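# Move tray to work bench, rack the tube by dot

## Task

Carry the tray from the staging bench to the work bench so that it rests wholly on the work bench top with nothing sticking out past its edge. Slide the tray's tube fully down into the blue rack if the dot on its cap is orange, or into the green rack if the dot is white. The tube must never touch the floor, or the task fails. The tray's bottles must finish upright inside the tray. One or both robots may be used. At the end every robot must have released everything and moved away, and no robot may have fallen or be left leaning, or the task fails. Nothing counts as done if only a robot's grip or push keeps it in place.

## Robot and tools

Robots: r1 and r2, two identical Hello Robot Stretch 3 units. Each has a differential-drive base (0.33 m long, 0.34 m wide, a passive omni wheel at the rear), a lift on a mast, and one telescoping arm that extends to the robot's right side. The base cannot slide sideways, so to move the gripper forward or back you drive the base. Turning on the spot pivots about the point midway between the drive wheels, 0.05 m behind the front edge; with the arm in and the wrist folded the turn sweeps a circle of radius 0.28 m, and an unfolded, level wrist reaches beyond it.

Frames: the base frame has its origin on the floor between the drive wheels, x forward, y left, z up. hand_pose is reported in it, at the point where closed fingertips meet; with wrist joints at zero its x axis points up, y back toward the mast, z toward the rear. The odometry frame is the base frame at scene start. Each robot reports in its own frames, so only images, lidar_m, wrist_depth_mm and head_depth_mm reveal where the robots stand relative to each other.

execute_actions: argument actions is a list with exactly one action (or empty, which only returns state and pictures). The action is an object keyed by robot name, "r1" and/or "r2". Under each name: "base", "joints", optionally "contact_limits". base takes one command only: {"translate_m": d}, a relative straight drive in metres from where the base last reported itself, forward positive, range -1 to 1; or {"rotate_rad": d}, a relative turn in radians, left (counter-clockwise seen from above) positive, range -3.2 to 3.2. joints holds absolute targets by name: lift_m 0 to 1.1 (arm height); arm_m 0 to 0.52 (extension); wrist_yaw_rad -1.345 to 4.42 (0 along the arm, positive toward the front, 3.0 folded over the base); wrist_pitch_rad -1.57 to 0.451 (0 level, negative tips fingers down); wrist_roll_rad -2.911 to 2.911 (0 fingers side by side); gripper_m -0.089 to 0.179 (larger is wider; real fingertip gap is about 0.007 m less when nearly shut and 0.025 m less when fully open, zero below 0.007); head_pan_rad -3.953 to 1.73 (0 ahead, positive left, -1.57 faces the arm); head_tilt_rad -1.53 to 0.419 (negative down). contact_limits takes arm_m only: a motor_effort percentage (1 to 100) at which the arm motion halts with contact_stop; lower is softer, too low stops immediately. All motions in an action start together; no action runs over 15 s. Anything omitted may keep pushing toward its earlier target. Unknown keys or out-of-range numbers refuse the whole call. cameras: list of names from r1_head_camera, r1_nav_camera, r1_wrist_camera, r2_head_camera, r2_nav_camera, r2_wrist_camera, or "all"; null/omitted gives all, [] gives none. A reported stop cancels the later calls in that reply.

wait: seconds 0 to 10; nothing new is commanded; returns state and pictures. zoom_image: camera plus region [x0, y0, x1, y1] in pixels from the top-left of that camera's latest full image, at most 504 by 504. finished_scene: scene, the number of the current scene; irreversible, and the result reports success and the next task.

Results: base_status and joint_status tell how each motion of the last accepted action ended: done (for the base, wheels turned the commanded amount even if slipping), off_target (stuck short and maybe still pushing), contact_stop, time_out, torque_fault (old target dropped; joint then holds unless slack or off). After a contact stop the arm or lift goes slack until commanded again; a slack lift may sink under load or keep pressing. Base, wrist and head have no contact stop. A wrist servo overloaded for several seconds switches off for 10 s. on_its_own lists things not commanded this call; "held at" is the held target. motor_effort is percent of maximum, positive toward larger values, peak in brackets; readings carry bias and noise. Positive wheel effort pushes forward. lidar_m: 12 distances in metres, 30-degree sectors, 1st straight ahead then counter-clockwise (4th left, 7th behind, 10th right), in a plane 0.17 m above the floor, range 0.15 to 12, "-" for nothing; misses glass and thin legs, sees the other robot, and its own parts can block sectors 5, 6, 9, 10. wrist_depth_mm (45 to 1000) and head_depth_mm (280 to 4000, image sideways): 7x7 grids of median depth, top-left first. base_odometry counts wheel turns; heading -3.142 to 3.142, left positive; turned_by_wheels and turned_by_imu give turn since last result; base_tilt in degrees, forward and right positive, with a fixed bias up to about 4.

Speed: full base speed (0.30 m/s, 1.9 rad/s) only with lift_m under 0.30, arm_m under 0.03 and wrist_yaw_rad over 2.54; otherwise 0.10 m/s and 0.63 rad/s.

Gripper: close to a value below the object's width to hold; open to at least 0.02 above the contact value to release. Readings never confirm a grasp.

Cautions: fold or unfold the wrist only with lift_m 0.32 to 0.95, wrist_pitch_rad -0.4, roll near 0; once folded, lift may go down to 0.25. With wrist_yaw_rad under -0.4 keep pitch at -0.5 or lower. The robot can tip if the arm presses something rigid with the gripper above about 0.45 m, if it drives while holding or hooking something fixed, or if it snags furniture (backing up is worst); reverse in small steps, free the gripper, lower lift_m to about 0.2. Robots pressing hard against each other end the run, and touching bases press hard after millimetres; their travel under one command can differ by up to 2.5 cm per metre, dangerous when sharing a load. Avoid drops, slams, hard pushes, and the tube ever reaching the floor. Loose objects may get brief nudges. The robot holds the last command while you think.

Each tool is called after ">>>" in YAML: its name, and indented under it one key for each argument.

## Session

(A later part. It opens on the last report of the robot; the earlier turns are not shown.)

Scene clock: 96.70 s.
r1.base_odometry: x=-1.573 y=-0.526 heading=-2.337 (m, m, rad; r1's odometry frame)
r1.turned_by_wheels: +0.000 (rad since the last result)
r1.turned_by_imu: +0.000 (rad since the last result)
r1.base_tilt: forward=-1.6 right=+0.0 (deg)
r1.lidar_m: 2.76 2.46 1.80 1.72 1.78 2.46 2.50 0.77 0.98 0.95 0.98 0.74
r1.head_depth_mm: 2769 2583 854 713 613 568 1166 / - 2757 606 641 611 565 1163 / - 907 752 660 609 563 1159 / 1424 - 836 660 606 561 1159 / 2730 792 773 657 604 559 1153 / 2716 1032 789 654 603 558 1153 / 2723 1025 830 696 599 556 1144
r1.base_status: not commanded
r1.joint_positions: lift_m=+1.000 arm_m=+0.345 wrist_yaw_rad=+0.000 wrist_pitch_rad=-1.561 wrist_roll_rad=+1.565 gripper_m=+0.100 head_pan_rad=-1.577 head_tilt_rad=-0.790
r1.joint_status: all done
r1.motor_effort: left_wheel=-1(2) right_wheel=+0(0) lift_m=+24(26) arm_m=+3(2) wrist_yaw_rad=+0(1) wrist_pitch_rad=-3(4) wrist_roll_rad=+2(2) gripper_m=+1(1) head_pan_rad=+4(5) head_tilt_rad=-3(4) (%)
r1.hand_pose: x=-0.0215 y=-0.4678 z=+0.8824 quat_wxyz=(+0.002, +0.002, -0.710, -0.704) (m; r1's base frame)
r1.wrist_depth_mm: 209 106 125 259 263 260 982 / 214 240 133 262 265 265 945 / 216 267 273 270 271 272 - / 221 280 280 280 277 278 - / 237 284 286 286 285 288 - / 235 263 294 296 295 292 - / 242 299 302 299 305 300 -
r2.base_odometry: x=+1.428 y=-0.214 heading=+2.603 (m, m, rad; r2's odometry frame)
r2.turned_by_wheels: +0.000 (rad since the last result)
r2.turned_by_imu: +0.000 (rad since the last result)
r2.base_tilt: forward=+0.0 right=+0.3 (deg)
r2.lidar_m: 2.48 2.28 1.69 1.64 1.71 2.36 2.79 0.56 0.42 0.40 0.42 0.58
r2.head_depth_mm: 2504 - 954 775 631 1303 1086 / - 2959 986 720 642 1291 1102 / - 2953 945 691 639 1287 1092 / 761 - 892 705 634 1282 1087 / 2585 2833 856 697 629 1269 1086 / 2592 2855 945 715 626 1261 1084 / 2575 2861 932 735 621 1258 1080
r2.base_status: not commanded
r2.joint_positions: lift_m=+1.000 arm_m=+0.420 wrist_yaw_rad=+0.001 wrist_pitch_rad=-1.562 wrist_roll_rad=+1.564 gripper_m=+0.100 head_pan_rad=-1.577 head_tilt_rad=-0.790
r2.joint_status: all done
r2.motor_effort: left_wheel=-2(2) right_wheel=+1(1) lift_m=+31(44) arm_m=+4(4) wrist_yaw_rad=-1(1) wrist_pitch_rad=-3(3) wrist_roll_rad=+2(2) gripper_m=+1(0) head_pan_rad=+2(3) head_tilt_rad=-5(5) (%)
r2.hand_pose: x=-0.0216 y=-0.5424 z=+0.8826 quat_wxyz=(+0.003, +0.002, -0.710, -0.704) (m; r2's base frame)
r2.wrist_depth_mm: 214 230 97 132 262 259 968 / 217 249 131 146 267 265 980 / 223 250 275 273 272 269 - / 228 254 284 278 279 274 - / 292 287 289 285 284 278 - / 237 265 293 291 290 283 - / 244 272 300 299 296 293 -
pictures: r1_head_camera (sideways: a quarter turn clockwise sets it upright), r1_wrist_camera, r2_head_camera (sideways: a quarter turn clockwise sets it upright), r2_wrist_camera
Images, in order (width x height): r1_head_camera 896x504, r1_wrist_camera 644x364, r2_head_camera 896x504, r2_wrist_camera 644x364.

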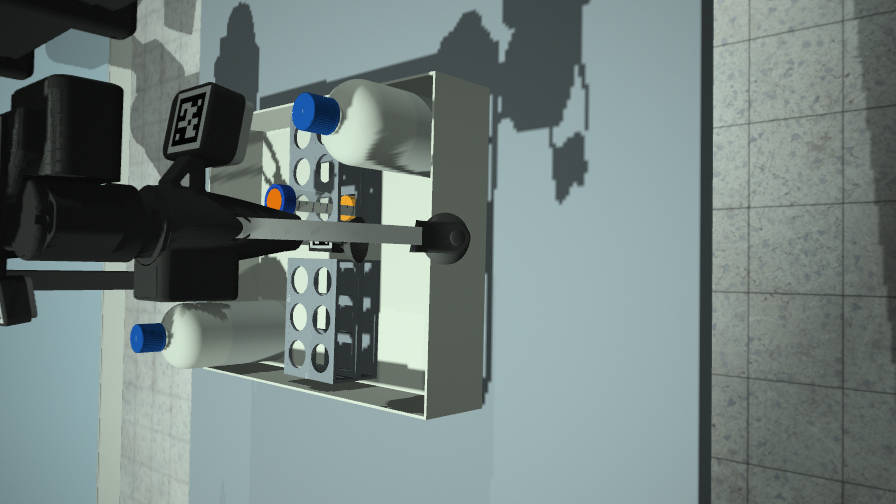

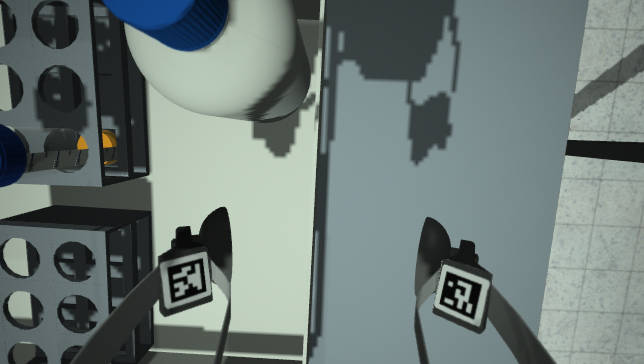

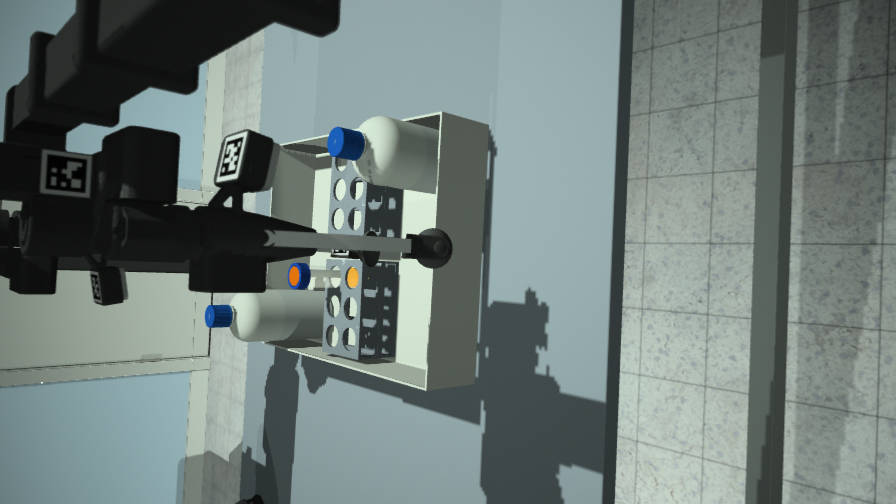

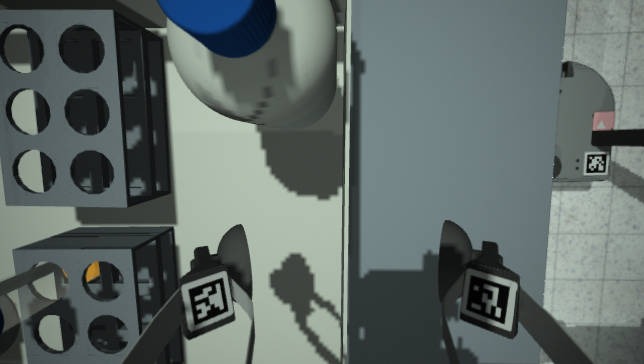

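>>> execute_actions:
  actions:
    - {"r1":{"joints":{"arm_m":0.355,"wrist_roll_rad":-1.57}},"r2":{"joints":{"wrist_roll_rad":-1.57}}}
  cameras: []

>>> execute_actions:
  actions:
    - {"r1":{"joints":{"lift_m":0.92}},"r2":{"joints":{"lift_m":0.92}}}
  cameras: ["r1_head_camera","r1_wrist_camera","r2_head_camera","r2_wrist_camera"]

Scene clock: 102.53 s.
r1.base_odometry: x=-1.573 y=-0.526 heading=-2.337 (m, m, rad; r1's odometry frame)
r1.turned_by_wheels: +0.000 (rad since the last result)
r1.turned_by_imu: +0.000 (rad since the last result)
r1.base_tilt: forward=-1.7 right=+0.1 (deg)
r1.lidar_m: 2.76 2.46 1.80 1.72 1.78 2.46 2.50 0.77 0.98 0.94 0.98 0.74
r1.head_depth_mm: 2795 2567 853 715 614 568 1171 / 2870 2566 606 641 611 565 1161 / - - 750 660 608 563 1156 / 1386 909 770 659 607 561 1153 / 2747 833 775 656 605 559 1153 / 2709 1033 788 653 600 558 1149 / 2719 1029 828 696 600 556 1146
r1.base_status: not commanded
r1.joint_positions: lift_m=+1.000 arm_m=+0.355 wrist_yaw_rad=+0.000 wrist_pitch_rad=-1.565 wrist_roll_rad=-1.563 gripper_m=+0.100 head_pan_rad=-1.577 head_tilt_rad=-0.790
r1.joint_status: all done
r1.motor_effort: left_wheel=-1(1) right_wheel=+0(1) lift_m=+24(25) arm_m=+2(1) wrist_yaw_rad=+0(1) wrist_pitch_rad=-1(3) wrist_roll_rad=-2(3) gripper_m=+1(2) head_pan_rad=+5(5) head_tilt_rad=-4(4) (%)
r1.hand_pose: x=-0.0214 y=-0.4770 z=+0.8825 quat_wxyz=(+0.709, +0.705, -0.002, -0.003) (m; r1's base frame)
r1.wrist_depth_mm: 994 265 262 261 257 249 202 / - 269 269 266 266 262 206 / - 275 275 273 271 266 212 / - 285 280 278 279 275 220 / - 288 289 288 288 282 281 / - 296 299 294 288 259 224 / - 308 305 303 221 284 187
r2.base_odometry: x=+1.428 y=-0.214 heading=+2.603 (m, m, rad; r2's odometry frame)
r2.turned_by_wheels: +0.000 (rad since the last result)
r2.turned_by_imu: +0.000 (rad since the last result)
r2.base_tilt: forward=+0.1 right=+0.4 (deg)
r2.lidar_m: 2.47 2.28 1.69 1.63 1.71 2.36 2.80 0.56 0.41 0.40 0.42 0.58
r2.head_depth_mm: 2493 - 956 772 631 1301 1085 / - 2942 986 720 642 1291 1100 / - 2961 943 691 639 1288 1094 / 742 2750 924 705 635 1277 1088 / 2588 2860 864 697 628 1272 1086 / 2616 2870 944 716 625 1261 1078 / 2608 2844 932 735 620 1257 1073
r2.base_status: not commanded
r2.joint_positions: lift_m=+1.000 arm_m=+0.420 wrist_yaw_rad=+0.001 wrist_pitch_rad=-1.563 wrist_roll_rad=-1.563 gripper_m=+0.100 head_pan_rad=-1.577 head_tilt_rad=-0.790
r2.joint_status: all done
r2.motor_effort: left_wheel=-2(2) right_wheel=+1(1) lift_m=+31(31) arm_m=+4(3) wrist_yaw_rad=-1(2) wrist_pitch_rad=-2(3) wrist_roll_rad=-2(0) gripper_m=+1(0) head_pan_rad=+3(3) head_tilt_rad=-5(5) (%)
r2.hand_pose: x=-0.0214 y=-0.5425 z=+0.8826 quat_wxyz=(+0.709, +0.705, -0.002, -0.003) (m; r2's base frame)
r2.wrist_depth_mm: - 270 267 264 260 244 204 / - 275 272 268 265 262 205 / - 281 277 273 270 266 209 / - 286 283 279 276 272 214 / - 294 288 286 283 278 258 / - - 295 293 288 254 222 / - - 303 298 223 290 226
pictures: none
No camera images: the call's "cameras" was empty. Leave "cameras" out to get every camera's image.

Scene clock: 104.10 s.
r1.base_odometry: x=-1.573 y=-0.526 heading=-2.337 (m, m, rad; r1's odometry frame)
r1.turned_by_wheels: +0.000 (rad since the last result)
r1.turned_by_imu: +0.000 (rad since the last result)
r1.base_tilt: forward=-1.7 right=+0.1 (deg)
r1.lidar_m: 2.76 2.46 1.80 1.72 1.78 2.46 2.49 0.77 0.98 0.94 0.98 0.74
r1.head_depth_mm: 2697 - - 712 613 567 1166 / 2623 992 601 640 610 566 1167 / - - 753 661 609 563 1159 / 718 1463 764 652 605 562 1156 / 2732 805 762 656 605 559 1154 / 2711 1028 787 654 601 559 1152 / 2733 1026 828 696 600 556 1145
r1.base_status: not commanded
r1.joint_positions: lift_m=+0.920 arm_m=+0.355 wrist_yaw_rad=+0.000 wrist_pitch_rad=-1.565 wrist_roll_rad=-1.563 gripper_m=+0.100 head_pan_rad=-1.577 head_tilt_rad=-0.790
r1.joint_status: all done
r1.motor_effort: left_wheel=-2(2) right_wheel=+0(0) lift_m=+24(24) arm_m=+2(2) wrist_yaw_rad=-1(0) wrist_pitch_rad=-1(1) wrist_roll_rad=-2(2) gripper_m=+0(0) head_pan_rad=+5(4) head_tilt_rad=-5(4) (%)
r1.hand_pose: x=-0.0214 y=-0.4770 z=+0.8025 quat_wxyz=(+0.709, +0.705, -0.002, -0.003) (m; r1's base frame)
r1.wrist_depth_mm: 188 187 187 185 183 184 179 / 193 192 192 189 188 187 183 / 198 196 196 195 192 193 186 / 202 201 201 199 198 197 190 / 208 207 206 204 202 203 201 / 213 212 212 209 208 207 186 / 220 217 217 215 214 213 182
r2.base_odometry: x=+1.428 y=-0.214 heading=+2.603 (m, m, rad; r2's odometry frame)
r2.turned_by_wheels: +0.000 (rad since the last result)
r2.turned_by_imu: +0.000 (rad since the last result)
r2.base_tilt: forward=+0.1 right=+0.2 (deg)
r2.lidar_m: 2.47 2.28 1.69 1.63 1.71 2.37 2.79 0.56 0.41 0.40 0.42 0.58
r2.head_depth_mm: 2582 2887 - - 614 1307 1088 / 2589 - 908 711 640 1293 1101 / 2566 - 895 692 638 1285 1093 / 743 1483 872 708 634 1280 1093 / 2520 2836 842 697 628 1270 1085 / 2604 2838 943 717 625 1260 1079 / 2593 2884 932 735 621 1257 1073
r2.base_status: not commanded
r2.joint_positions: lift_m=+0.920 arm_m=+0.420 wrist_yaw_rad=+0.001 wrist_pitch_rad=-1.563 wrist_roll_rad=-1.563 gripper_m=+0.100 head_pan_rad=-1.577 head_tilt_rad=-0.790
r2.joint_status: all done
r2.motor_effort: left_wheel=-2(2) right_wheel=+1(1) lift_m=+31(31) arm_m=+4(4) wrist_yaw_rad=-2(1) wrist_pitch_rad=-2(2) wrist_roll_rad=-3(3) gripper_m=+1(0) head_pan_rad=+2(3) head_tilt_rad=-5(5) (%)
r2.hand_pose: x=-0.0214 y=-0.5425 z=+0.8026 quat_wxyz=(+0.709, +0.705, -0.002, -0.003) (m; r2's base frame)
r2.wrist_depth_mm: 194 191 189 187 184 182 180 / 198 195 194 190 188 186 184 / 985 199 198 194 191 189 186 / 599 203 202 199 195 194 188 / - 209 205 202 200 197 195 / - 212 210 206 204 201 196 / - 218 215 212 207 207 197
pictures: r1_head_camera (sideways: a quarter turn clockwise sets it upright), r1_wrist_camera, r2_head_camera (sideways: a quarter turn clockwise sets it upright), r2_wrist_camera
Images, in order (width x height): r1_head_camera 896x504, r1_wrist_camera 644x364, r2_head_camera 896x504, r2_wrist_camera 644x364.

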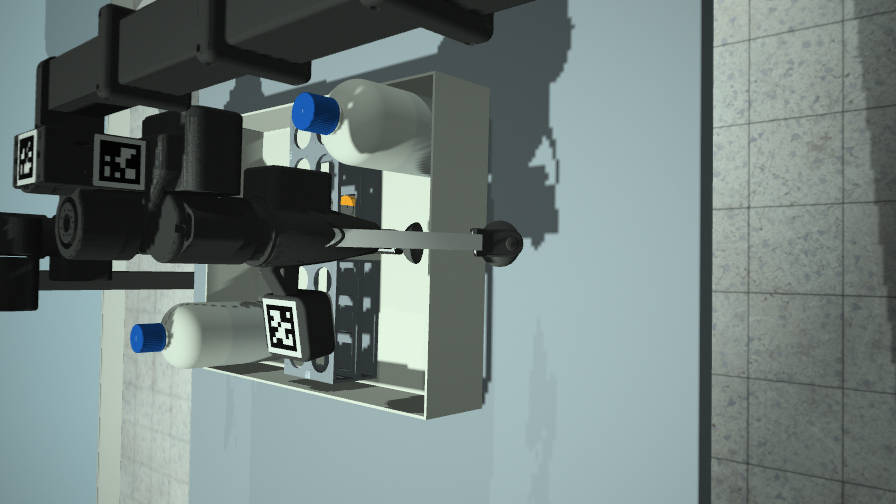

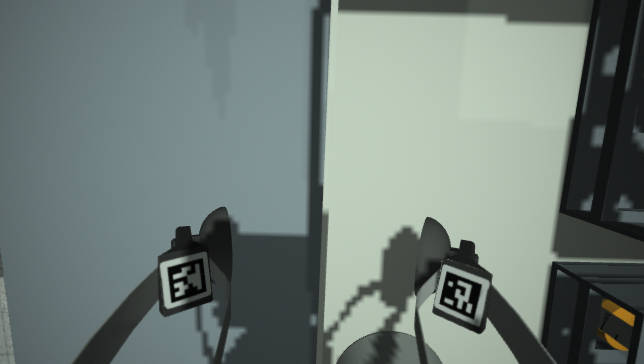

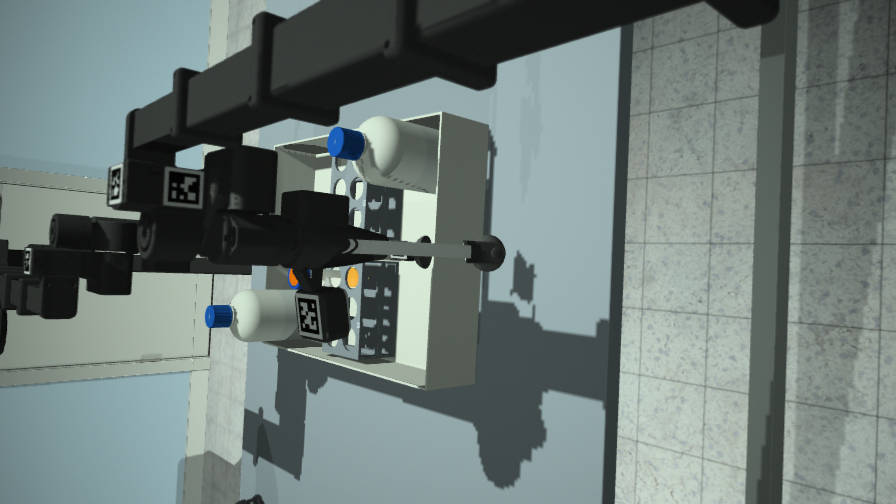

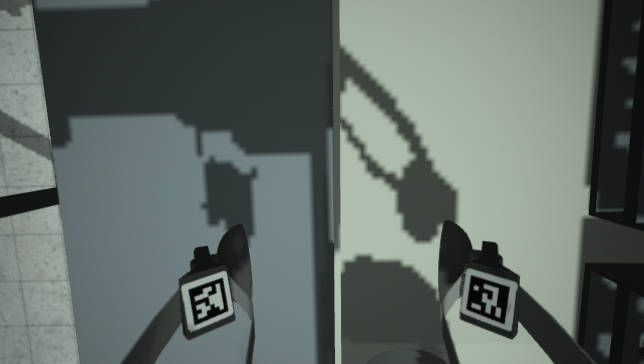

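>>> execute_actions:
  actions:
    - {"r1":{"joints":{"lift_m":0.895}},"r2":{"joints":{"lift_m":0.895}}}
  cameras: []

>>> execute_actions:
  actions:
    - {"r1":{"joints":{"gripper_m":-0.04}},"r2":{"joints":{"gripper_m":-0.04}}}
  cameras: ["r1_head_camera","r1_wrist_camera","r2_head_camera","r2_wrist_camera"]

>>> execute_actions:
  actions:
    - {"r1":{"joints":{"lift_m":0.93}},"r2":{"joints":{"lift_m":0.93}}}
  cameras: ["r1_head_camera","r1_wrist_camera","r2_head_camera","r2_wrist_camera"]

Scene clock: 113.50 s.
r1.base_odometry: x=-1.573 y=-0.526 heading=-2.337 (m, m, rad; r1's odometry frame)
r1.turned_by_wheels: +0.000 (rad since the last result)
r1.turned_by_imu: +0.000 (rad since the last result)
r1.base_tilt: forward=-1.7 right=+0.0 (deg)
r1.lidar_m: 2.77 2.46 1.80 1.72 1.78 2.46 2.50 0.77 0.98 0.95 0.98 0.74
r1.head_depth_mm: 2727 - - 714 600 567 1165 / 2649 - 591 641 611 565 1163 / 2649 - 752 660 609 564 1158 / 695 1460 765 658 607 561 1157 / 2715 805 839 655 604 560 1152 / 2733 1030 788 654 601 558 1149 / 2702 1026 829 697 601 556 1149
r1.base_status: not commanded
r1.joint_positions: lift_m=+0.898 arm_m=+0.355 wrist_yaw_rad=+0.000 wrist_pitch_rad=-1.564 wrist_roll_rad=-1.563 gripper_m=+0.100 head_pan_rad=-1.577 head_tilt_rad=-0.790
r1.joint_status: lift_m contact_stop (moved -0.022 of -0.025)
r1.on_its_own: lift_m is slack since a contact_stop, until your next command for it
r1.motor_effort: left_wheel=-2(2) right_wheel=+1(1) lift_m=+24(24) arm_m=+2(2) wrist_yaw_rad=-1(0) wrist_pitch_rad=-2(2) wrist_roll_rad=-2(2) gripper_m=+0(3) head_pan_rad=+5(5) head_tilt_rad=-4(4) (%)
r1.hand_pose: x=-0.0214 y=-0.4774 z=+0.7800 quat_wxyz=(+0.709, +0.705, -0.002, -0.003) (m; r1's base frame)
r1.wrist_depth_mm: 168 168 167 165 163 162 162 / 171 171 171 168 168 166 166 / 175 175 174 173 171 172 169 / 179 179 179 177 176 175 171 / 185 184 182 182 180 178 180 / 189 188 189 186 185 185 183 / 194 194 194 191 189 190 182
r2.base_odometry: x=+1.428 y=-0.214 heading=+2.603 (m, m, rad; r2's odometry frame)
r2.turned_by_wheels: +0.000 (rad since the last result)
r2.turned_by_imu: +0.000 (rad since the last result)
r2.base_tilt: forward=+0.1 right=+0.4 (deg)
r2.lidar_m: 2.47 2.28 1.69 1.64 1.71 2.37 2.79 0.56 0.41 0.40 0.42 0.58
r2.head_depth_mm: 2572 2889 1084 - - 1302 1095 / 2605 2855 - 703 641 1290 1099 / 2569 - 897 693 638 1285 1096 / 780 1104 844 707 634 1279 1091 / 2542 2819 857 697 630 1275 1086 / 2603 2886 942 716 626 1266 1079 / 2589 2847 933 735 620 1257 1074
r2.base_status: not commanded
r2.joint_positions: lift_m=+0.898 arm_m=+0.420 wrist_yaw_rad=+0.001 wrist_pitch_rad=-1.563 wrist_roll_rad=-1.563 gripper_m=+0.100 head_pan_rad=-1.577 head_tilt_rad=-0.790
r2.joint_status: lift_m contact_stop (moved -0.022 of -0.025)
r2.on_its_own: lift_m is slack since a contact_stop, until your next command for it
r2.motor_effort: left_wheel=-2(3) right_wheel=+2(2) lift_m=+37(37) arm_m=+3(3) wrist_yaw_rad=-1(1) wrist_pitch_rad=-2(2) wrist_roll_rad=-3(3) gripper_m=-1(1) head_pan_rad=+2(2) head_tilt_rad=-5(5) (%)
r2.hand_pose: x=-0.0214 y=-0.5425 z=+0.7804 quat_wxyz=(+0.709, +0.705, -0.002, -0.003) (m; r2's base frame)
r2.wrist_depth_mm: 172 170 169 166 164 163 162 / 175 173 172 171 168 166 165 / 179 178 176 173 171 169 168 / 183 181 180 176 175 172 171 / 186 185 183 181 178 176 175 / 192 189 187 185 181 - 178 / 196 193 192 189 185 184 180
pictures: none
No camera images: the call's "cameras" was empty. Leave "cameras" out to get every camera's image.

not run: a stop came earlier in this reply.

not run: a stop came earlier in this reply.

>>> execute_actions:
  actions:
    - {"r1":{"joints":{"lift_m":0.92}},"r2":{"joints":{"lift_m":0.92}}}
  cameras: []

>>> execute_actions:
  actions:
    - {"r1":{"joints":{"gripper_m":-0.04}},"r2":{"joints":{"gripper_m":-0.04}}}
  cameras: ["r1_head_camera","r1_wrist_camera","r2_head_camera","r2_wrist_camera"]

>>> execute_actions:
  actions:
    - {"r1":{"joints":{"lift_m":0.95}},"r2":{"joints":{"lift_m":0.95}}}
  cameras: ["r1_head_camera","r1_wrist_camera","r2_head_camera","r2_wrist_camera"]

Scene clock: 117.60 s.
r1.base_odometry: x=-1.573 y=-0.526 heading=-2.337 (m, m, rad; r1's odometry frame)
r1.turned_by_wheels: +0.000 (rad since the last result)
r1.turned_by_imu: +0.000 (rad since the last result)
r1.base_tilt: forward=-1.6 right=+0.0 (deg)
r1.lidar_m: 2.76 2.46 1.80 1.71 1.78 2.46 2.50 0.77 0.98 0.95 0.98 0.74
r1.head_depth_mm: 2675 - - 713 612 567 1164 / 2612 989 600 640 611 566 1162 / - - 753 661 608 563 1162 / 717 1462 763 653 607 562 1158 / 2718 804 762 656 604 560 1153 / 2720 1032 786 653 602 558 1148 / 2748 1026 829 695 599 555 1147
r1.base_status: not commanded
r1.joint_positions: lift_m=+0.920 arm_m=+0.355 wrist_yaw_rad=+0.000 wrist_pitch_rad=-1.564 wrist_roll_rad=-1.563 gripper_m=+0.100 head_pan_rad=-1.577 head_tilt_rad=-0.790
r1.joint_status: all done
r1.motor_effort: left_wheel=-1(2) right_wheel=+1(1) lift_m=+30(30) arm_m=+2(2) wrist_yaw_rad=+0(0) wrist_pitch_rad=-2(2) wrist_roll_rad=-2(2) gripper_m=+0(0) head_pan_rad=+5(5) head_tilt_rad=-4(4) (%)
r1.hand_pose: x=-0.0214 y=-0.4774 z=+0.8022 quat_wxyz=(+0.709, +0.705, -0.002, -0.003) (m; r1's base frame)
r1.wrist_depth_mm: 188 187 187 184 184 184 180 / 192 192 191 189 186 188 183 / 197 197 197 194 194 191 186 / 203 201 202 199 197 196 191 / 208 206 205 204 202 201 201 / 211 211 211 209 207 206 184 / 219 217 217 216 210 213 181
r2.base_odometry: x=+1.428 y=-0.214 heading=+2.603 (m, m, rad; r2's odometry frame)
r2.turned_by_wheels: +0.000 (rad since the last result)
r2.turned_by_imu: +0.000 (rad since the last result)
r2.base_tilt: forward=+0.2 right=+0.4 (deg)
r2.lidar_m: 2.47 2.28 1.69 1.63 1.70 2.37 2.79 0.56 0.41 0.40 0.42 0.58
r2.head_depth_mm: 2568 2896 - - 614 1300 1087 / 2574 - 907 708 642 1299 1100 / 2567 - 895 691 639 1287 1097 / 745 1483 872 709 635 1277 1091 / 2531 2823 845 698 628 1271 1083 / 2608 2860 944 715 624 1262 1078 / 2589 2860 934 733 621 1258 1077
r2.base_status: not commanded
r2.joint_positions: lift_m=+0.920 arm_m=+0.420 wrist_yaw_rad=+0.001 wrist_pitch_rad=-1.563 wrist_roll_rad=-1.563 gripper_m=+0.100 head_pan_rad=-1.577 head_tilt_rad=-0.790
r2.joint_status: all done
r2.motor_effort: left_wheel=-2(2) right_wheel=+2(2) lift_m=+47(49) arm_m=+3(4) wrist_yaw_rad=-1(1) wrist_pitch_rad=-3(3) wrist_roll_rad=-3(2) gripper_m=+0(1) head_pan_rad=+3(2) head_tilt_rad=-5(5) (%)
r2.hand_pose: x=-0.0214 y=-0.5427 z=+0.8020 quat_wxyz=(+0.710, +0.705, -0.002, -0.003) (m; r2's base frame)
r2.wrist_depth_mm: 193 191 190 187 184 182 180 / 198 194 193 191 187 185 183 / 998 198 197 194 191 189 186 / 206 203 201 197 194 193 188 / - 207 205 202 199 197 195 / - 212 209 207 203 200 196 / - 218 215 212 207 207 196
pictures: none
No camera images: the call's "cameras" was empty. Leave "cameras" out to get every camera's image.

Scene clock: 119.50 s.
r1.base_odometry: x=-1.573 y=-0.526 heading=-2.337 (m, m, rad; r1's odometry frame)
r1.turned_by_wheels: +0.000 (rad since the last result)
r1.turned_by_imu: +0.000 (rad since the last result)
r1.base_tilt: forward=-1.6 right=+0.0 (deg)
r1.lidar_m: 2.76 2.46 1.81 1.72 1.78 2.47 2.50 0.77 0.98 0.94 0.98 0.74
r1.head_depth_mm: 2685 - - 714 612 568 1165 / 2615 990 595 642 611 565 1162 / - - 747 650 609 564 1160 / 716 1463 763 660 606 562 1155 / 2728 804 761 657 604 560 1151 / 2707 1027 783 655 602 557 1152 / 2728 1026 831 696 601 556 1146
r1.base_status: not commanded
r1.joint_positions: lift_m=+0.920 arm_m=+0.355 wrist_yaw_rad=+0.000 wrist_pitch_rad=-1.564 wrist_roll_rad=-1.565 gripper_m=-0.039 head_pan_rad=-1.577 head_tilt_rad=-0.790
r1.joint_status: all done
r1.motor_effort: left_wheel=-1(2) right_wheel=+1(1) lift_m=+30(30) arm_m=+2(3) wrist_yaw_rad=+0(0) wrist_pitch_rad=-2(2) wrist_roll_rad=-2(2) gripper_m=-19(100) head_pan_rad=+5(5) head_tilt_rad=-4(5) (%)
r1.hand_pose: x=-0.0214 y=-0.4773 z=+0.8022 quat_wxyz=(+0.709, +0.705, -0.002, -0.002) (m; r1's base frame)
r1.wrist_depth_mm: 187 187 187 184 179 179 176 / 192 191 191 188 185 183 179 / 197 196 197 193 189 189 182 / 200 202 199 195 194 193 186 / 206 208 206 196 199 197 198 / 214 214 210 - 204 203 184 / 218 218 217 214 208 210 176
r2.base_odometry: x=+1.428 y=-0.214 heading=+2.603 (m, m, rad; r2's odometry frame)
r2.turned_by_wheels: +0.000 (rad since the last result)
r2.turned_by_imu: +0.000 (rad since the last result)
r2.base_tilt: forward=+0.1 right=+0.3 (deg)
r2.lidar_m: 2.48 2.28 1.68 1.63 1.71 2.37 2.79 0.56 0.41 0.40 0.42 0.58
r2.head_depth_mm: 2579 2897 - - 615 1307 1087 / 2573 - 908 710 641 1293 1104 / 2586 - 909 691 639 1288 1098 / 742 1482 886 706 633 1281 1085 / 2543 2835 843 697 629 1270 1085 / 2595 2856 942 700 626 1260 1078 / 2613 2871 933 733 620 1253 1074
r2.base_status: not commanded
r2.joint_positions: lift_m=+0.920 arm_m=+0.420 wrist_yaw_rad=+0.000 wrist_pitch_rad=-1.569 wrist_roll_rad=-1.563 gripper_m=-0.039 head_pan_rad=-1.577 head_tilt_rad=-0.790
r2.joint_status: all done
r2.motor_effort: left_wheel=-2(2) right_wheel=+1(1) lift_m=+48(48) arm_m=+4(4) wrist_yaw_rad=-1(1) wrist_pitch_rad=-1(3) wrist_roll_rad=-2(3) gripper_m=-18(95) head_pan_rad=+2(3) head_tilt_rad=-5(5) (%)
r2.hand_pose: x=-0.0214 y=-0.5411 z=+0.8022 quat_wxyz=(+0.707, +0.707, -0.003, -0.003) (m; r2's base frame)
r2.wrist_depth_mm: 195 191 189 187 180 178 176 / 198 195 192 191 184 182 180 / 1000 199 197 194 187 185 182 / - 203 201 198 191 189 187 / - 207 205 202 195 194 191 / - 213 209 - 199 197 193 / - 217 215 212 204 202 195
pictures: r1_head_camera (sideways: a quarter turn clockwise sets it upright), r1_wrist_camera, r2_head_camera (sideways: a quarter turn clockwise sets it upright), r2_wrist_camera
Images, in order (width x height): r1_head_camera 896x504, r1_wrist_camera 644x364, r2_head_camera 896x504, r2_wrist_camera 644x364.

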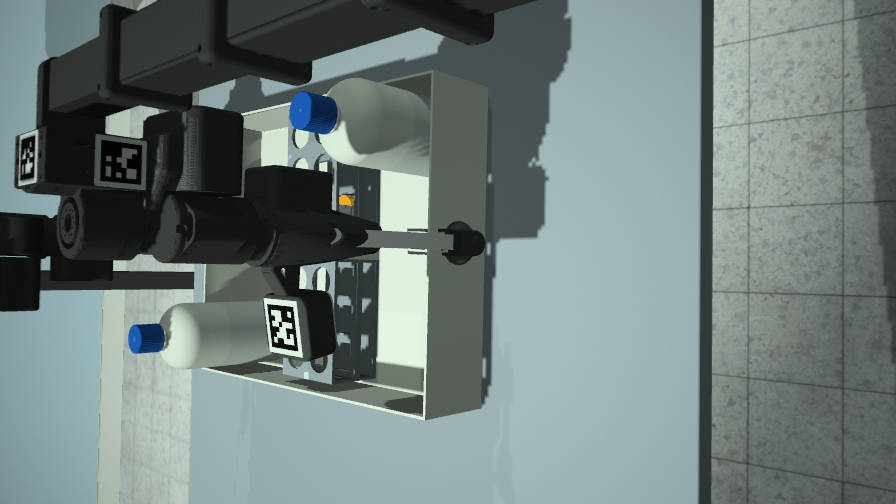

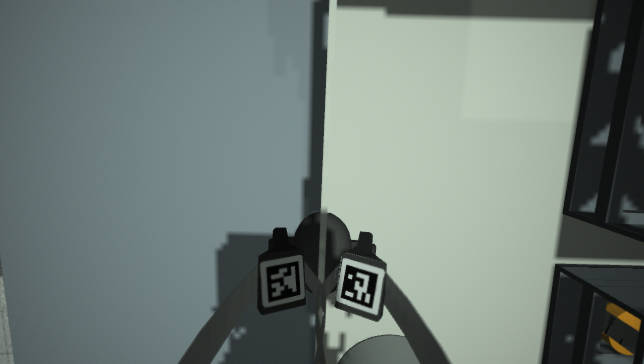

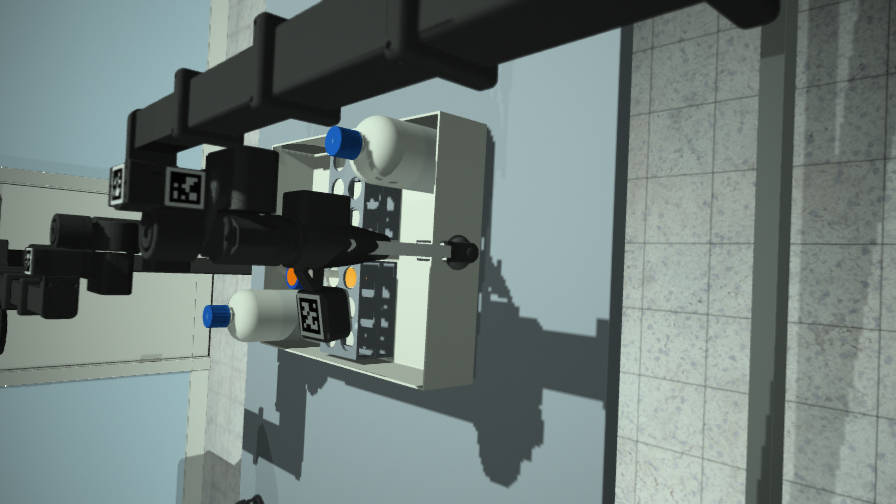

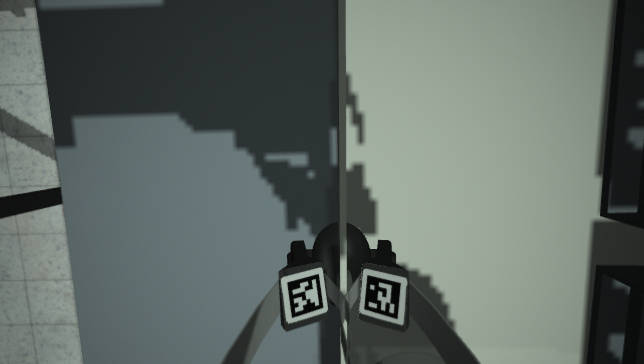

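Scene clock: 120.57 s.
r1.base_odometry: x=-1.573 y=-0.526 heading=-2.337 (m, m, rad; r1's odometry frame)
r1.turned_by_wheels: +0.000 (rad since the last result)
r1.turned_by_imu: +0.000 (rad since the last result)
r1.base_tilt: forward=-1.7 right=-0.1 (deg)
r1.lidar_m: 2.77 2.47 1.80 1.71 1.78 2.46 2.50 0.77 0.98 0.94 0.98 0.74
r1.head_depth_mm: - - 830 699 613 567 1166 / - 992 567 632 610 565 1162 / - - 729 649 608 563 1163 / 741 1449 733 661 606 561 1155 / 2698 785 734 657 604 560 1154 / 2719 1000 741 656 603 558 1148 / 2722 1024 829 697 600 556 1143
r1.base_status: not commanded
r1.joint_positions: lift_m=+0.950 arm_m=+0.355 wrist_yaw_rad=+0.000 wrist_pitch_rad=-1.564 wrist_roll_rad=-1.565 gripper_m=-0.039 head_pan_rad=-1.577 head_tilt_rad=-0.790
r1.joint_status: all done
r1.motor_effort: left_wheel=-2(1) right_wheel=+1(1) lift_m=+36(36) arm_m=+2(2) wrist_yaw_rad=+0(0) wrist_pitch_rad=-2(2) wrist_roll_rad=-2(1) gripper_m=-20(20) head_pan_rad=+5(4) head_tilt_rad=-4(4) (%)
r1.hand_pose: x=-0.0214 y=-0.4773 z=+0.8319 quat_wxyz=(+0.709, +0.705, -0.002, -0.002) (m; r1's base frame)
r1.wrist_depth_mm: 216 217 214 212 180 179 176 / 221 221 220 217 184 183 179 / 228 226 225 223 190 189 182 / 233 233 229 195 194 192 186 / 240 236 237 197 199 198 197 / 245 246 243 - 203 202 187 / - 253 251 212 207 207 177
r2.base_odometry: x=+1.428 y=-0.214 heading=+2.603 (m, m, rad; r2's odometry frame)
r2.turned_by_wheels: +0.000 (rad since the last result)
r2.turned_by_imu: +0.000 (rad since the last result)
r2.base_tilt: forward=+0.0 right=+0.3 (deg)
r2.lidar_m: 2.48 2.27 1.69 1.64 1.70 2.37 2.79 0.56 0.41 0.40 0.42 0.58
r2.head_depth_mm: 2595 2842 - 726 630 1305 1089 / 2559 - 912 717 641 1292 1100 / 2522 - 871 692 639 1284 1099 / 716 1473 789 690 634 1282 1091 / 2565 2762 791 683 629 1270 1088 / 2602 2851 943 716 625 1266 1083 / 2613 2901 934 734 620 1256 1075
r2.base_status: not commanded
r2.joint_positions: lift_m=+0.949 arm_m=+0.420 wrist_yaw_rad=+0.000 wrist_pitch_rad=-1.569 wrist_roll_rad=-1.563 gripper_m=-0.039 head_pan_rad=-1.577 head_tilt_rad=-0.790
r2.joint_status: all done
r2.motor_effort: left_wheel=-2(2) right_wheel=+1(1) lift_m=+55(59) arm_m=+4(4) wrist_yaw_rad=-1(1) wrist_pitch_rad=-1(1) wrist_roll_rad=-3(2) gripper_m=-18(18) head_pan_rad=+2(2) head_tilt_rad=-4(5) (%)
r2.hand_pose: x=-0.0214 y=-0.5411 z=+0.8319 quat_wxyz=(+0.707, +0.707, -0.003, -0.003) (m; r2's base frame)
r2.wrist_depth_mm: 991 220 218 215 180 178 176 / - 225 222 220 184 182 179 / - 229 227 224 187 185 182 / - 234 231 228 191 189 187 / - 239 236 233 195 193 191 / - 245 242 - 198 198 193 / - 250 247 245 205 201 196
pictures: r1_head_camera (sideways: a quarter turn clockwise sets it upright), r1_wrist_camera, r2_head_camera (sideways: a quarter turn clockwise sets it upright), r2_wrist_camera
Images, in order (width x height): r1_head_camera 896x504, r1_wrist_camera 644x364, r2_head_camera 896x504, r2_wrist_camera 644x364.

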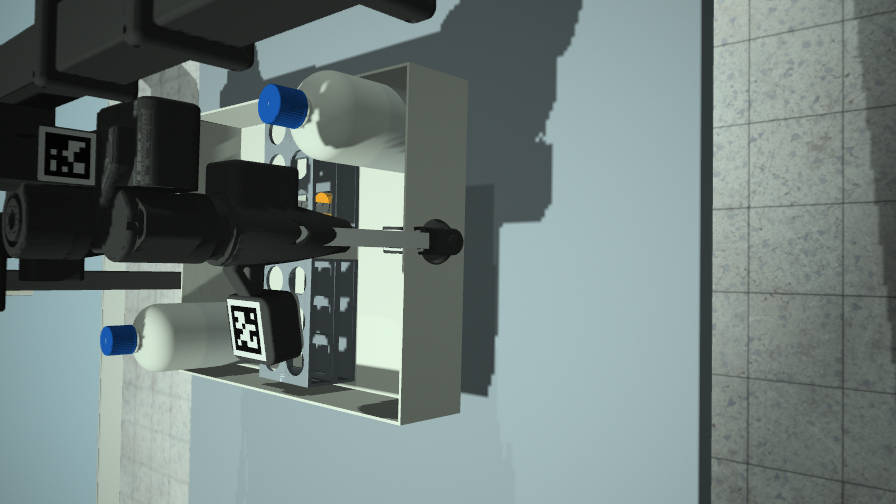

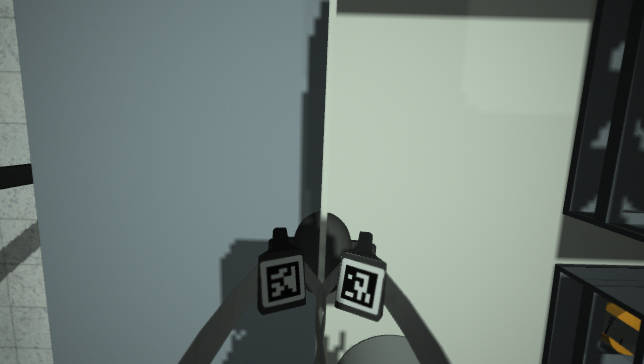

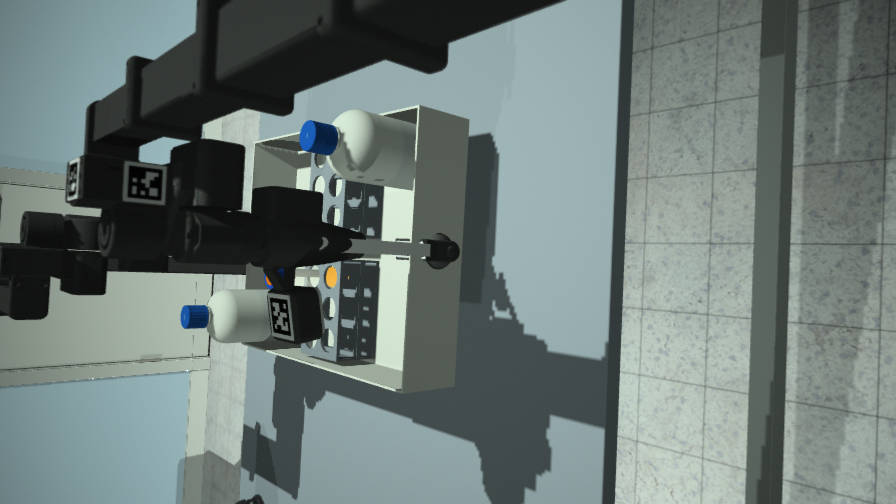

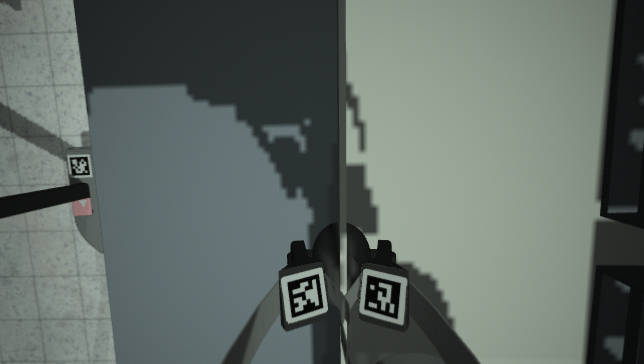

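>>> execute_actions:
  actions:
    - {"r1":{"joints":{"lift_m":1.08}},"r2":{"joints":{"lift_m":1.08}}}
  cameras: []

>>> execute_actions:
  actions:
    - {"r1":{"base":{"translate_m":-0.5}},"r2":{"base":{"translate_m":0.5}}}
  cameras: ["r1_head_camera","r2_nav_camera"]

>>> execute_actions:
  actions:
    - {"r1":{"base":{"translate_m":-0.7}},"r2":{"base":{"translate_m":0.7}}}
  cameras: ["r1_head_camera","r2_nav_camera"]

Scene clock: 127.00 s.
r1.base_odometry: x=-1.573 y=-0.526 heading=-2.337 (m, m, rad; r1's odometry frame)
r1.turned_by_wheels: +0.000 (rad since the last result)
r1.turned_by_imu: +0.000 (rad since the last result)
r1.base_tilt: forward=-1.7 right=+0.1 (deg)
r1.lidar_m: 2.76 2.46 1.80 1.72 1.78 2.46 2.50 0.77 0.98 0.94 0.98 0.74
r1.head_depth_mm: 2688 966 787 715 613 567 1166 / 2592 484 528 710 611 566 1157 / - 643 540 708 608 564 1160 / 788 684 630 704 607 561 1156 / 713 658 541 703 605 559 1150 / 2632 646 542 699 602 558 1150 / 2725 1026 806 695 599 555 1145
r1.base_status: not commanded
r1.joint_positions: lift_m=+1.080 arm_m=+0.355 wrist_yaw_rad=+0.000 wrist_pitch_rad=-1.565 wrist_roll_rad=-1.565 gripper_m=-0.039 head_pan_rad=-1.577 head_tilt_rad=-0.790
r1.joint_status: all done
r1.motor_effort: left_wheel=+0(2) right_wheel=+1(1) lift_m=+35(36) arm_m=+2(2) wrist_yaw_rad=-1(1) wrist_pitch_rad=-2(2) wrist_roll_rad=-2(2) gripper_m=-20(21) head_pan_rad=+5(5) head_tilt_rad=-5(3) (%)
r1.hand_pose: x=-0.0214 y=-0.4773 z=+0.9620 quat_wxyz=(+0.709, +0.705, -0.002, -0.002) (m; r1's base frame)
r1.wrist_depth_mm: - 336 338 336 179 180 177 / - 345 348 341 185 185 180 / - 359 351 350 189 189 182 / - 365 363 357 196 193 188 / - - 375 198 199 198 198 / - - 379 - 203 203 185 / - - 389 214 206 208 177
r2.base_odometry: x=+1.428 y=-0.214 heading=+2.603 (m, m, rad; r2's odometry frame)
r2.turned_by_wheels: +0.000 (rad since the last result)
r2.turned_by_imu: +0.000 (rad since the last result)
r2.base_tilt: forward=+0.1 right=+0.3 (deg)
r2.lidar_m: 2.47 2.27 1.69 1.64 1.71 2.37 2.79 0.56 0.41 0.40 0.42 0.58
r2.head_depth_mm: 2607 2876 993 771 630 1296 1089 / 2630 828 572 765 641 1297 1101 / 2612 847 589 760 640 1287 1098 / 1896 721 686 754 633 1280 1088 / 2534 732 593 745 628 1271 1086 / 2602 2825 704 741 626 1265 1079 / 2608 2865 932 735 621 1256 1074
r2.base_status: not commanded
r2.joint_positions: lift_m=+1.079 arm_m=+0.420 wrist_yaw_rad=+0.000 wrist_pitch_rad=-1.569 wrist_roll_rad=-1.563 gripper_m=-0.039 head_pan_rad=-1.577 head_tilt_rad=-0.790
r2.joint_status: all done
r2.motor_effort: left_wheel=-2(2) right_wheel=+1(1) lift_m=+55(58) arm_m=+3(4) wrist_yaw_rad=-1(1) wrist_pitch_rad=-1(1) wrist_roll_rad=-3(3) gripper_m=-17(18) head_pan_rad=+2(2) head_tilt_rad=-4(5) (%)
r2.hand_pose: x=-0.0214 y=-0.5411 z=+0.9619 quat_wxyz=(+0.707, +0.707, -0.003, -0.003) (m; r2's base frame)
r2.wrist_depth_mm: - - 344 338 180 178 175 / - - 356 347 184 182 179 / - - 360 353 187 186 182 / - - 367 359 192 189 186 / - - 371 368 195 193 191 / - - 381 - 199 198 193 / - - 391 385 204 202 195
pictures: none
No camera images: the call's "cameras" was empty. Leave "cameras" out to get every camera's image.

Scene clock: 133.63 s.
r1.base_odometry: x=-1.226 y=-0.165 heading=-2.337 (m, m, rad; r1's odometry frame)
r1.turned_by_wheels: +0.000 (rad since the last result)
r1.turned_by_imu: +0.003 (rad since the last result)
r1.base_tilt: forward=-1.7 right=+0.1 (deg)
r1.lidar_m: 1.21 2.46 1.78 1.71 1.80 2.47 2.01 2.20 0.36 0.94 0.98 1.21
r1.head_depth_mm: 2690 2333 786 714 612 567 1150 / 2604 487 531 711 610 564 1074 / - 655 545 709 607 564 1156 / 786 677 588 705 581 562 1151 / 718 658 535 703 592 560 1155 / 2644 644 536 697 602 559 1151 / 2741 1026 809 696 599 556 1145
r1.base_status: done
r1.joint_positions: lift_m=+1.080 arm_m=+0.355 wrist_yaw_rad=+0.000 wrist_pitch_rad=-1.554 wrist_roll_rad=-1.565 gripper_m=-0.039 head_pan_rad=-1.577 head_tilt_rad=-0.790
r1.joint_status: not commanded
r1.motor_effort: left_wheel=-1(6) right_wheel=+1(2) lift_m=+35(35) arm_m=+2(2) wrist_yaw_rad=-2(0) wrist_pitch_rad=-7(7) wrist_roll_rad=-2(2) gripper_m=-20(20) head_pan_rad=+4(5) head_tilt_rad=-5(3) (%)
r1.hand_pose: x=-0.0214 y=-0.4800 z=+0.9617 quat_wxyz=(+0.713, +0.701, -0.002, -0.002) (m; r1's base frame)
r1.wrist_depth_mm: - 334 331 334 181 181 179 / - 353 341 341 186 185 181 / - 356 346 347 190 191 184 / - 360 351 356 194 195 190 / - 377 372 282 200 199 200 / - - 380 - 205 204 188 / - - 393 299 208 209 178
r2.base_odometry: x=+0.998 y=+0.042 heading=+2.603 (m, m, rad; r2's odometry frame)
r2.turned_by_wheels: +0.000 (rad since the last result)
r2.turned_by_imu: +0.002 (rad since the last result)
r2.base_tilt: forward=+0.0 right=+0.4 (deg)
r2.lidar_m: 1.98 2.27 1.68 1.63 1.70 2.35 3.26 0.57 0.42 0.41 0.43 2.20
r2.head_depth_mm: 2586 2907 995 772 648 1300 1107 / 2628 834 575 766 643 1297 1098 / 2619 851 582 758 639 1282 1096 / 1903 724 598 753 633 1278 1088 / 2570 745 600 747 630 1274 1086 / 2599 2867 717 741 640 990 1082 / 2626 2870 2261 1674 637 1251 1093
r2.base_status: done
r2.joint_positions: lift_m=+1.079 arm_m=+0.420 wrist_yaw_rad=-0.001 wrist_pitch_rad=-1.555 wrist_roll_rad=-1.563 gripper_m=-0.039 head_pan_rad=-1.577 head_tilt_rad=-0.790
r2.joint_status: not commanded
r2.motor_effort: left_wheel=-3(3) right_wheel=+2(7) lift_m=+55(55) arm_m=+3(4) wrist_yaw_rad=+0(1) wrist_pitch_rad=-5(5) wrist_roll_rad=-2(2) gripper_m=-17(18) head_pan_rad=+3(3) head_tilt_rad=-5(4) (%)
r2.hand_pose: x=-0.0213 y=-0.5447 z=+0.9616 quat_wxyz=(+0.712, +0.702, -0.003, -0.004) (m; r2's base frame)
r2.wrist_depth_mm: - - 341 338 181 179 178 / - - 347 344 185 183 181 / - - 356 352 188 186 184 / - - 363 359 192 191 188 / - - 370 366 196 195 193 / - - 377 - 200 199 196 / - - 391 382 206 203 198
pictures: r1_head_camera (sideways: a quarter turn clockwise sets it upright), r2_nav_camera (sideways: a quarter turn counterclockwise sets it upright)
Images, in order (width x height): r1_head_camera 896x504, r2_nav_camera 672x504.

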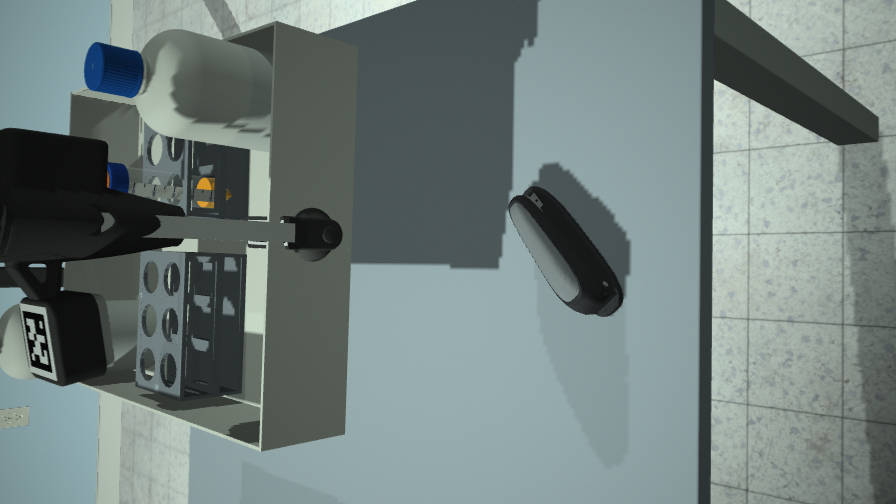

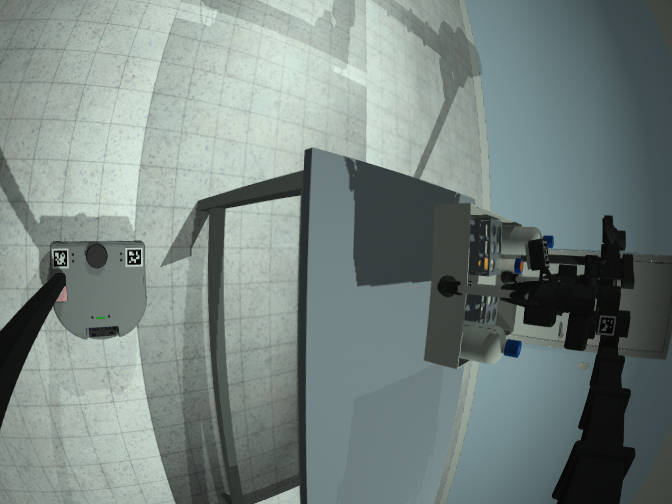

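Scene clock: 142.00 s.
r1.base_odometry: x=-0.741 y=+0.339 heading=-2.337 (m, m, rad; r1's odometry frame)
r1.turned_by_wheels: +0.000 (rad since the last result)
r1.turned_by_imu: +0.005 (rad since the last result)
r1.base_tilt: forward=-1.7 right=-0.1 (deg)
r1.lidar_m: 1.89 2.45 1.80 1.73 1.81 2.48 1.32 1.60 3.12 1.38 1.04 0.54
r1.head_depth_mm: 2676 2331 1912 1745 1489 1307 1162 / 2589 491 537 1728 1486 1306 1164 / - 664 551 1714 1482 1301 1158 / 786 651 554 1665 1471 1298 1153 / 725 647 544 1671 1473 1290 1153 / 2665 645 546 1701 1464 1291 1150 / 2710 2512 1958 1694 1462 1285 1144
r1.base_status: done
r1.joint_positions: lift_m=+1.080 arm_m=+0.355 wrist_yaw_rad=-0.001 wrist_pitch_rad=-1.536 wrist_roll_rad=-1.565 gripper_m=-0.039 head_pan_rad=-1.577 head_tilt_rad=-0.790
r1.joint_status: not commanded
r1.motor_effort: left_wheel=-3(7) right_wheel=+2(2) lift_m=+35(34) arm_m=+1(2) wrist_yaw_rad=+1(1) wrist_pitch_rad=-15(15) wrist_roll_rad=-2(2) gripper_m=-21(21) head_pan_rad=+5(4) head_tilt_rad=-4(5) (%)
r1.hand_pose: x=-0.0214 y=-0.4847 z=+0.9614 quat_wxyz=(+0.719, +0.695, -0.002, -0.003) (m; r1's base frame)
r1.wrist_depth_mm: - - - - 182 183 182 / - - - - 187 187 184 / - - - - 193 193 187 / - - - - 195 198 191 / - - - 199 200 203 203 / - - - - 207 207 195 / - - - 212 205 211 182
r2.base_odometry: x=+0.398 y=+0.401 heading=+2.603 (m, m, rad; r2's odometry frame)
r2.turned_by_wheels: +0.000 (rad since the last result)
r2.turned_by_imu: +0.002 (rad since the last result)
r2.base_tilt: forward=+0.1 right=+0.3 (deg)
r2.lidar_m: 1.77 2.24 1.67 1.61 1.68 2.33 1.54 0.64 1.16 1.37 3.28 1.32
r2.head_depth_mm: 2599 2917 2320 1758 1540 1303 1125 / 2610 838 579 1858 1526 1289 1124 / 2631 837 585 1840 1512 1283 1116 / 2530 723 604 1708 1505 1280 1111 / 2588 751 607 1707 1497 1267 1102 / 2629 2876 2052 1796 1484 1263 1104 / 2635 2870 2266 1793 1472 1257 1091
r2.base_status: done
r2.joint_positions: lift_m=+1.079 arm_m=+0.420 wrist_yaw_rad=-0.002 wrist_pitch_rad=-1.539 wrist_roll_rad=-1.563 gripper_m=-0.039 head_pan_rad=-1.577 head_tilt_rad=-0.790
r2.joint_status: not commanded
r2.motor_effort: left_wheel=-3(2) right_wheel=+3(8) lift_m=+55(55) arm_m=+2(3) wrist_yaw_rad=+1(1) wrist_pitch_rad=-10(10) wrist_roll_rad=-2(3) gripper_m=-18(18) head_pan_rad=+3(3) head_tilt_rad=-5(4) (%)
r2.hand_pose: x=-0.0213 y=-0.5490 z=+0.9613 quat_wxyz=(+0.718, +0.696, -0.003, -0.004) (m; r2's base frame)
r2.wrist_depth_mm: - - - - 182 182 180 / - - - - 186 185 183 / - - - - 190 189 187 / - - - - 194 193 191 / - - - - 198 197 196 / - - - - 200 200 199 / - - - - 207 205 201
pictures: r1_head_camera (sideways: a quarter turn clockwise sets it upright), r2_nav_camera (sideways: a quarter turn counterclockwise sets it upright)
Images, in order (width x height): r1_head_camera 896x504, r2_nav_camera 672x504.

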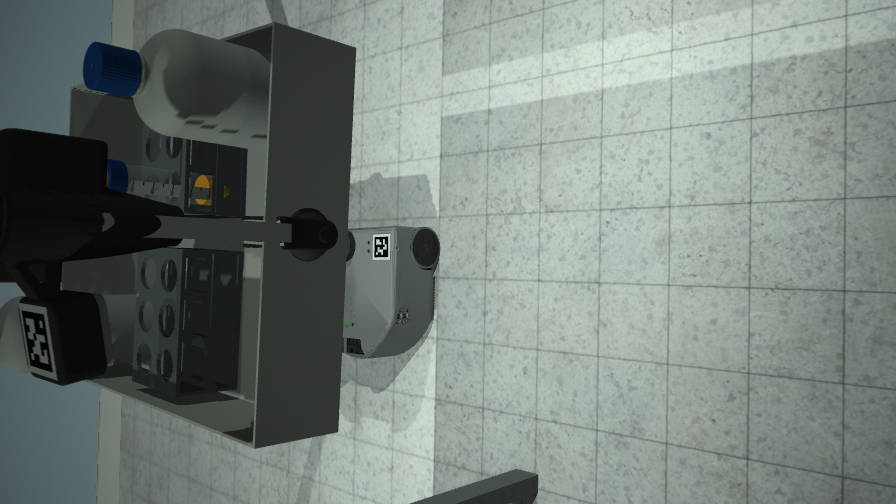

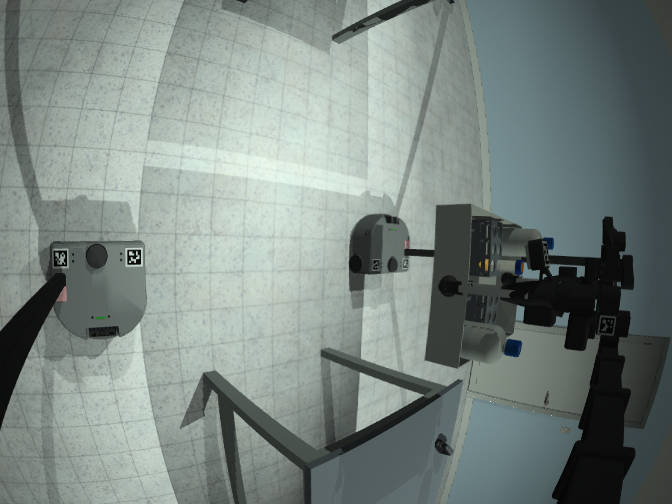

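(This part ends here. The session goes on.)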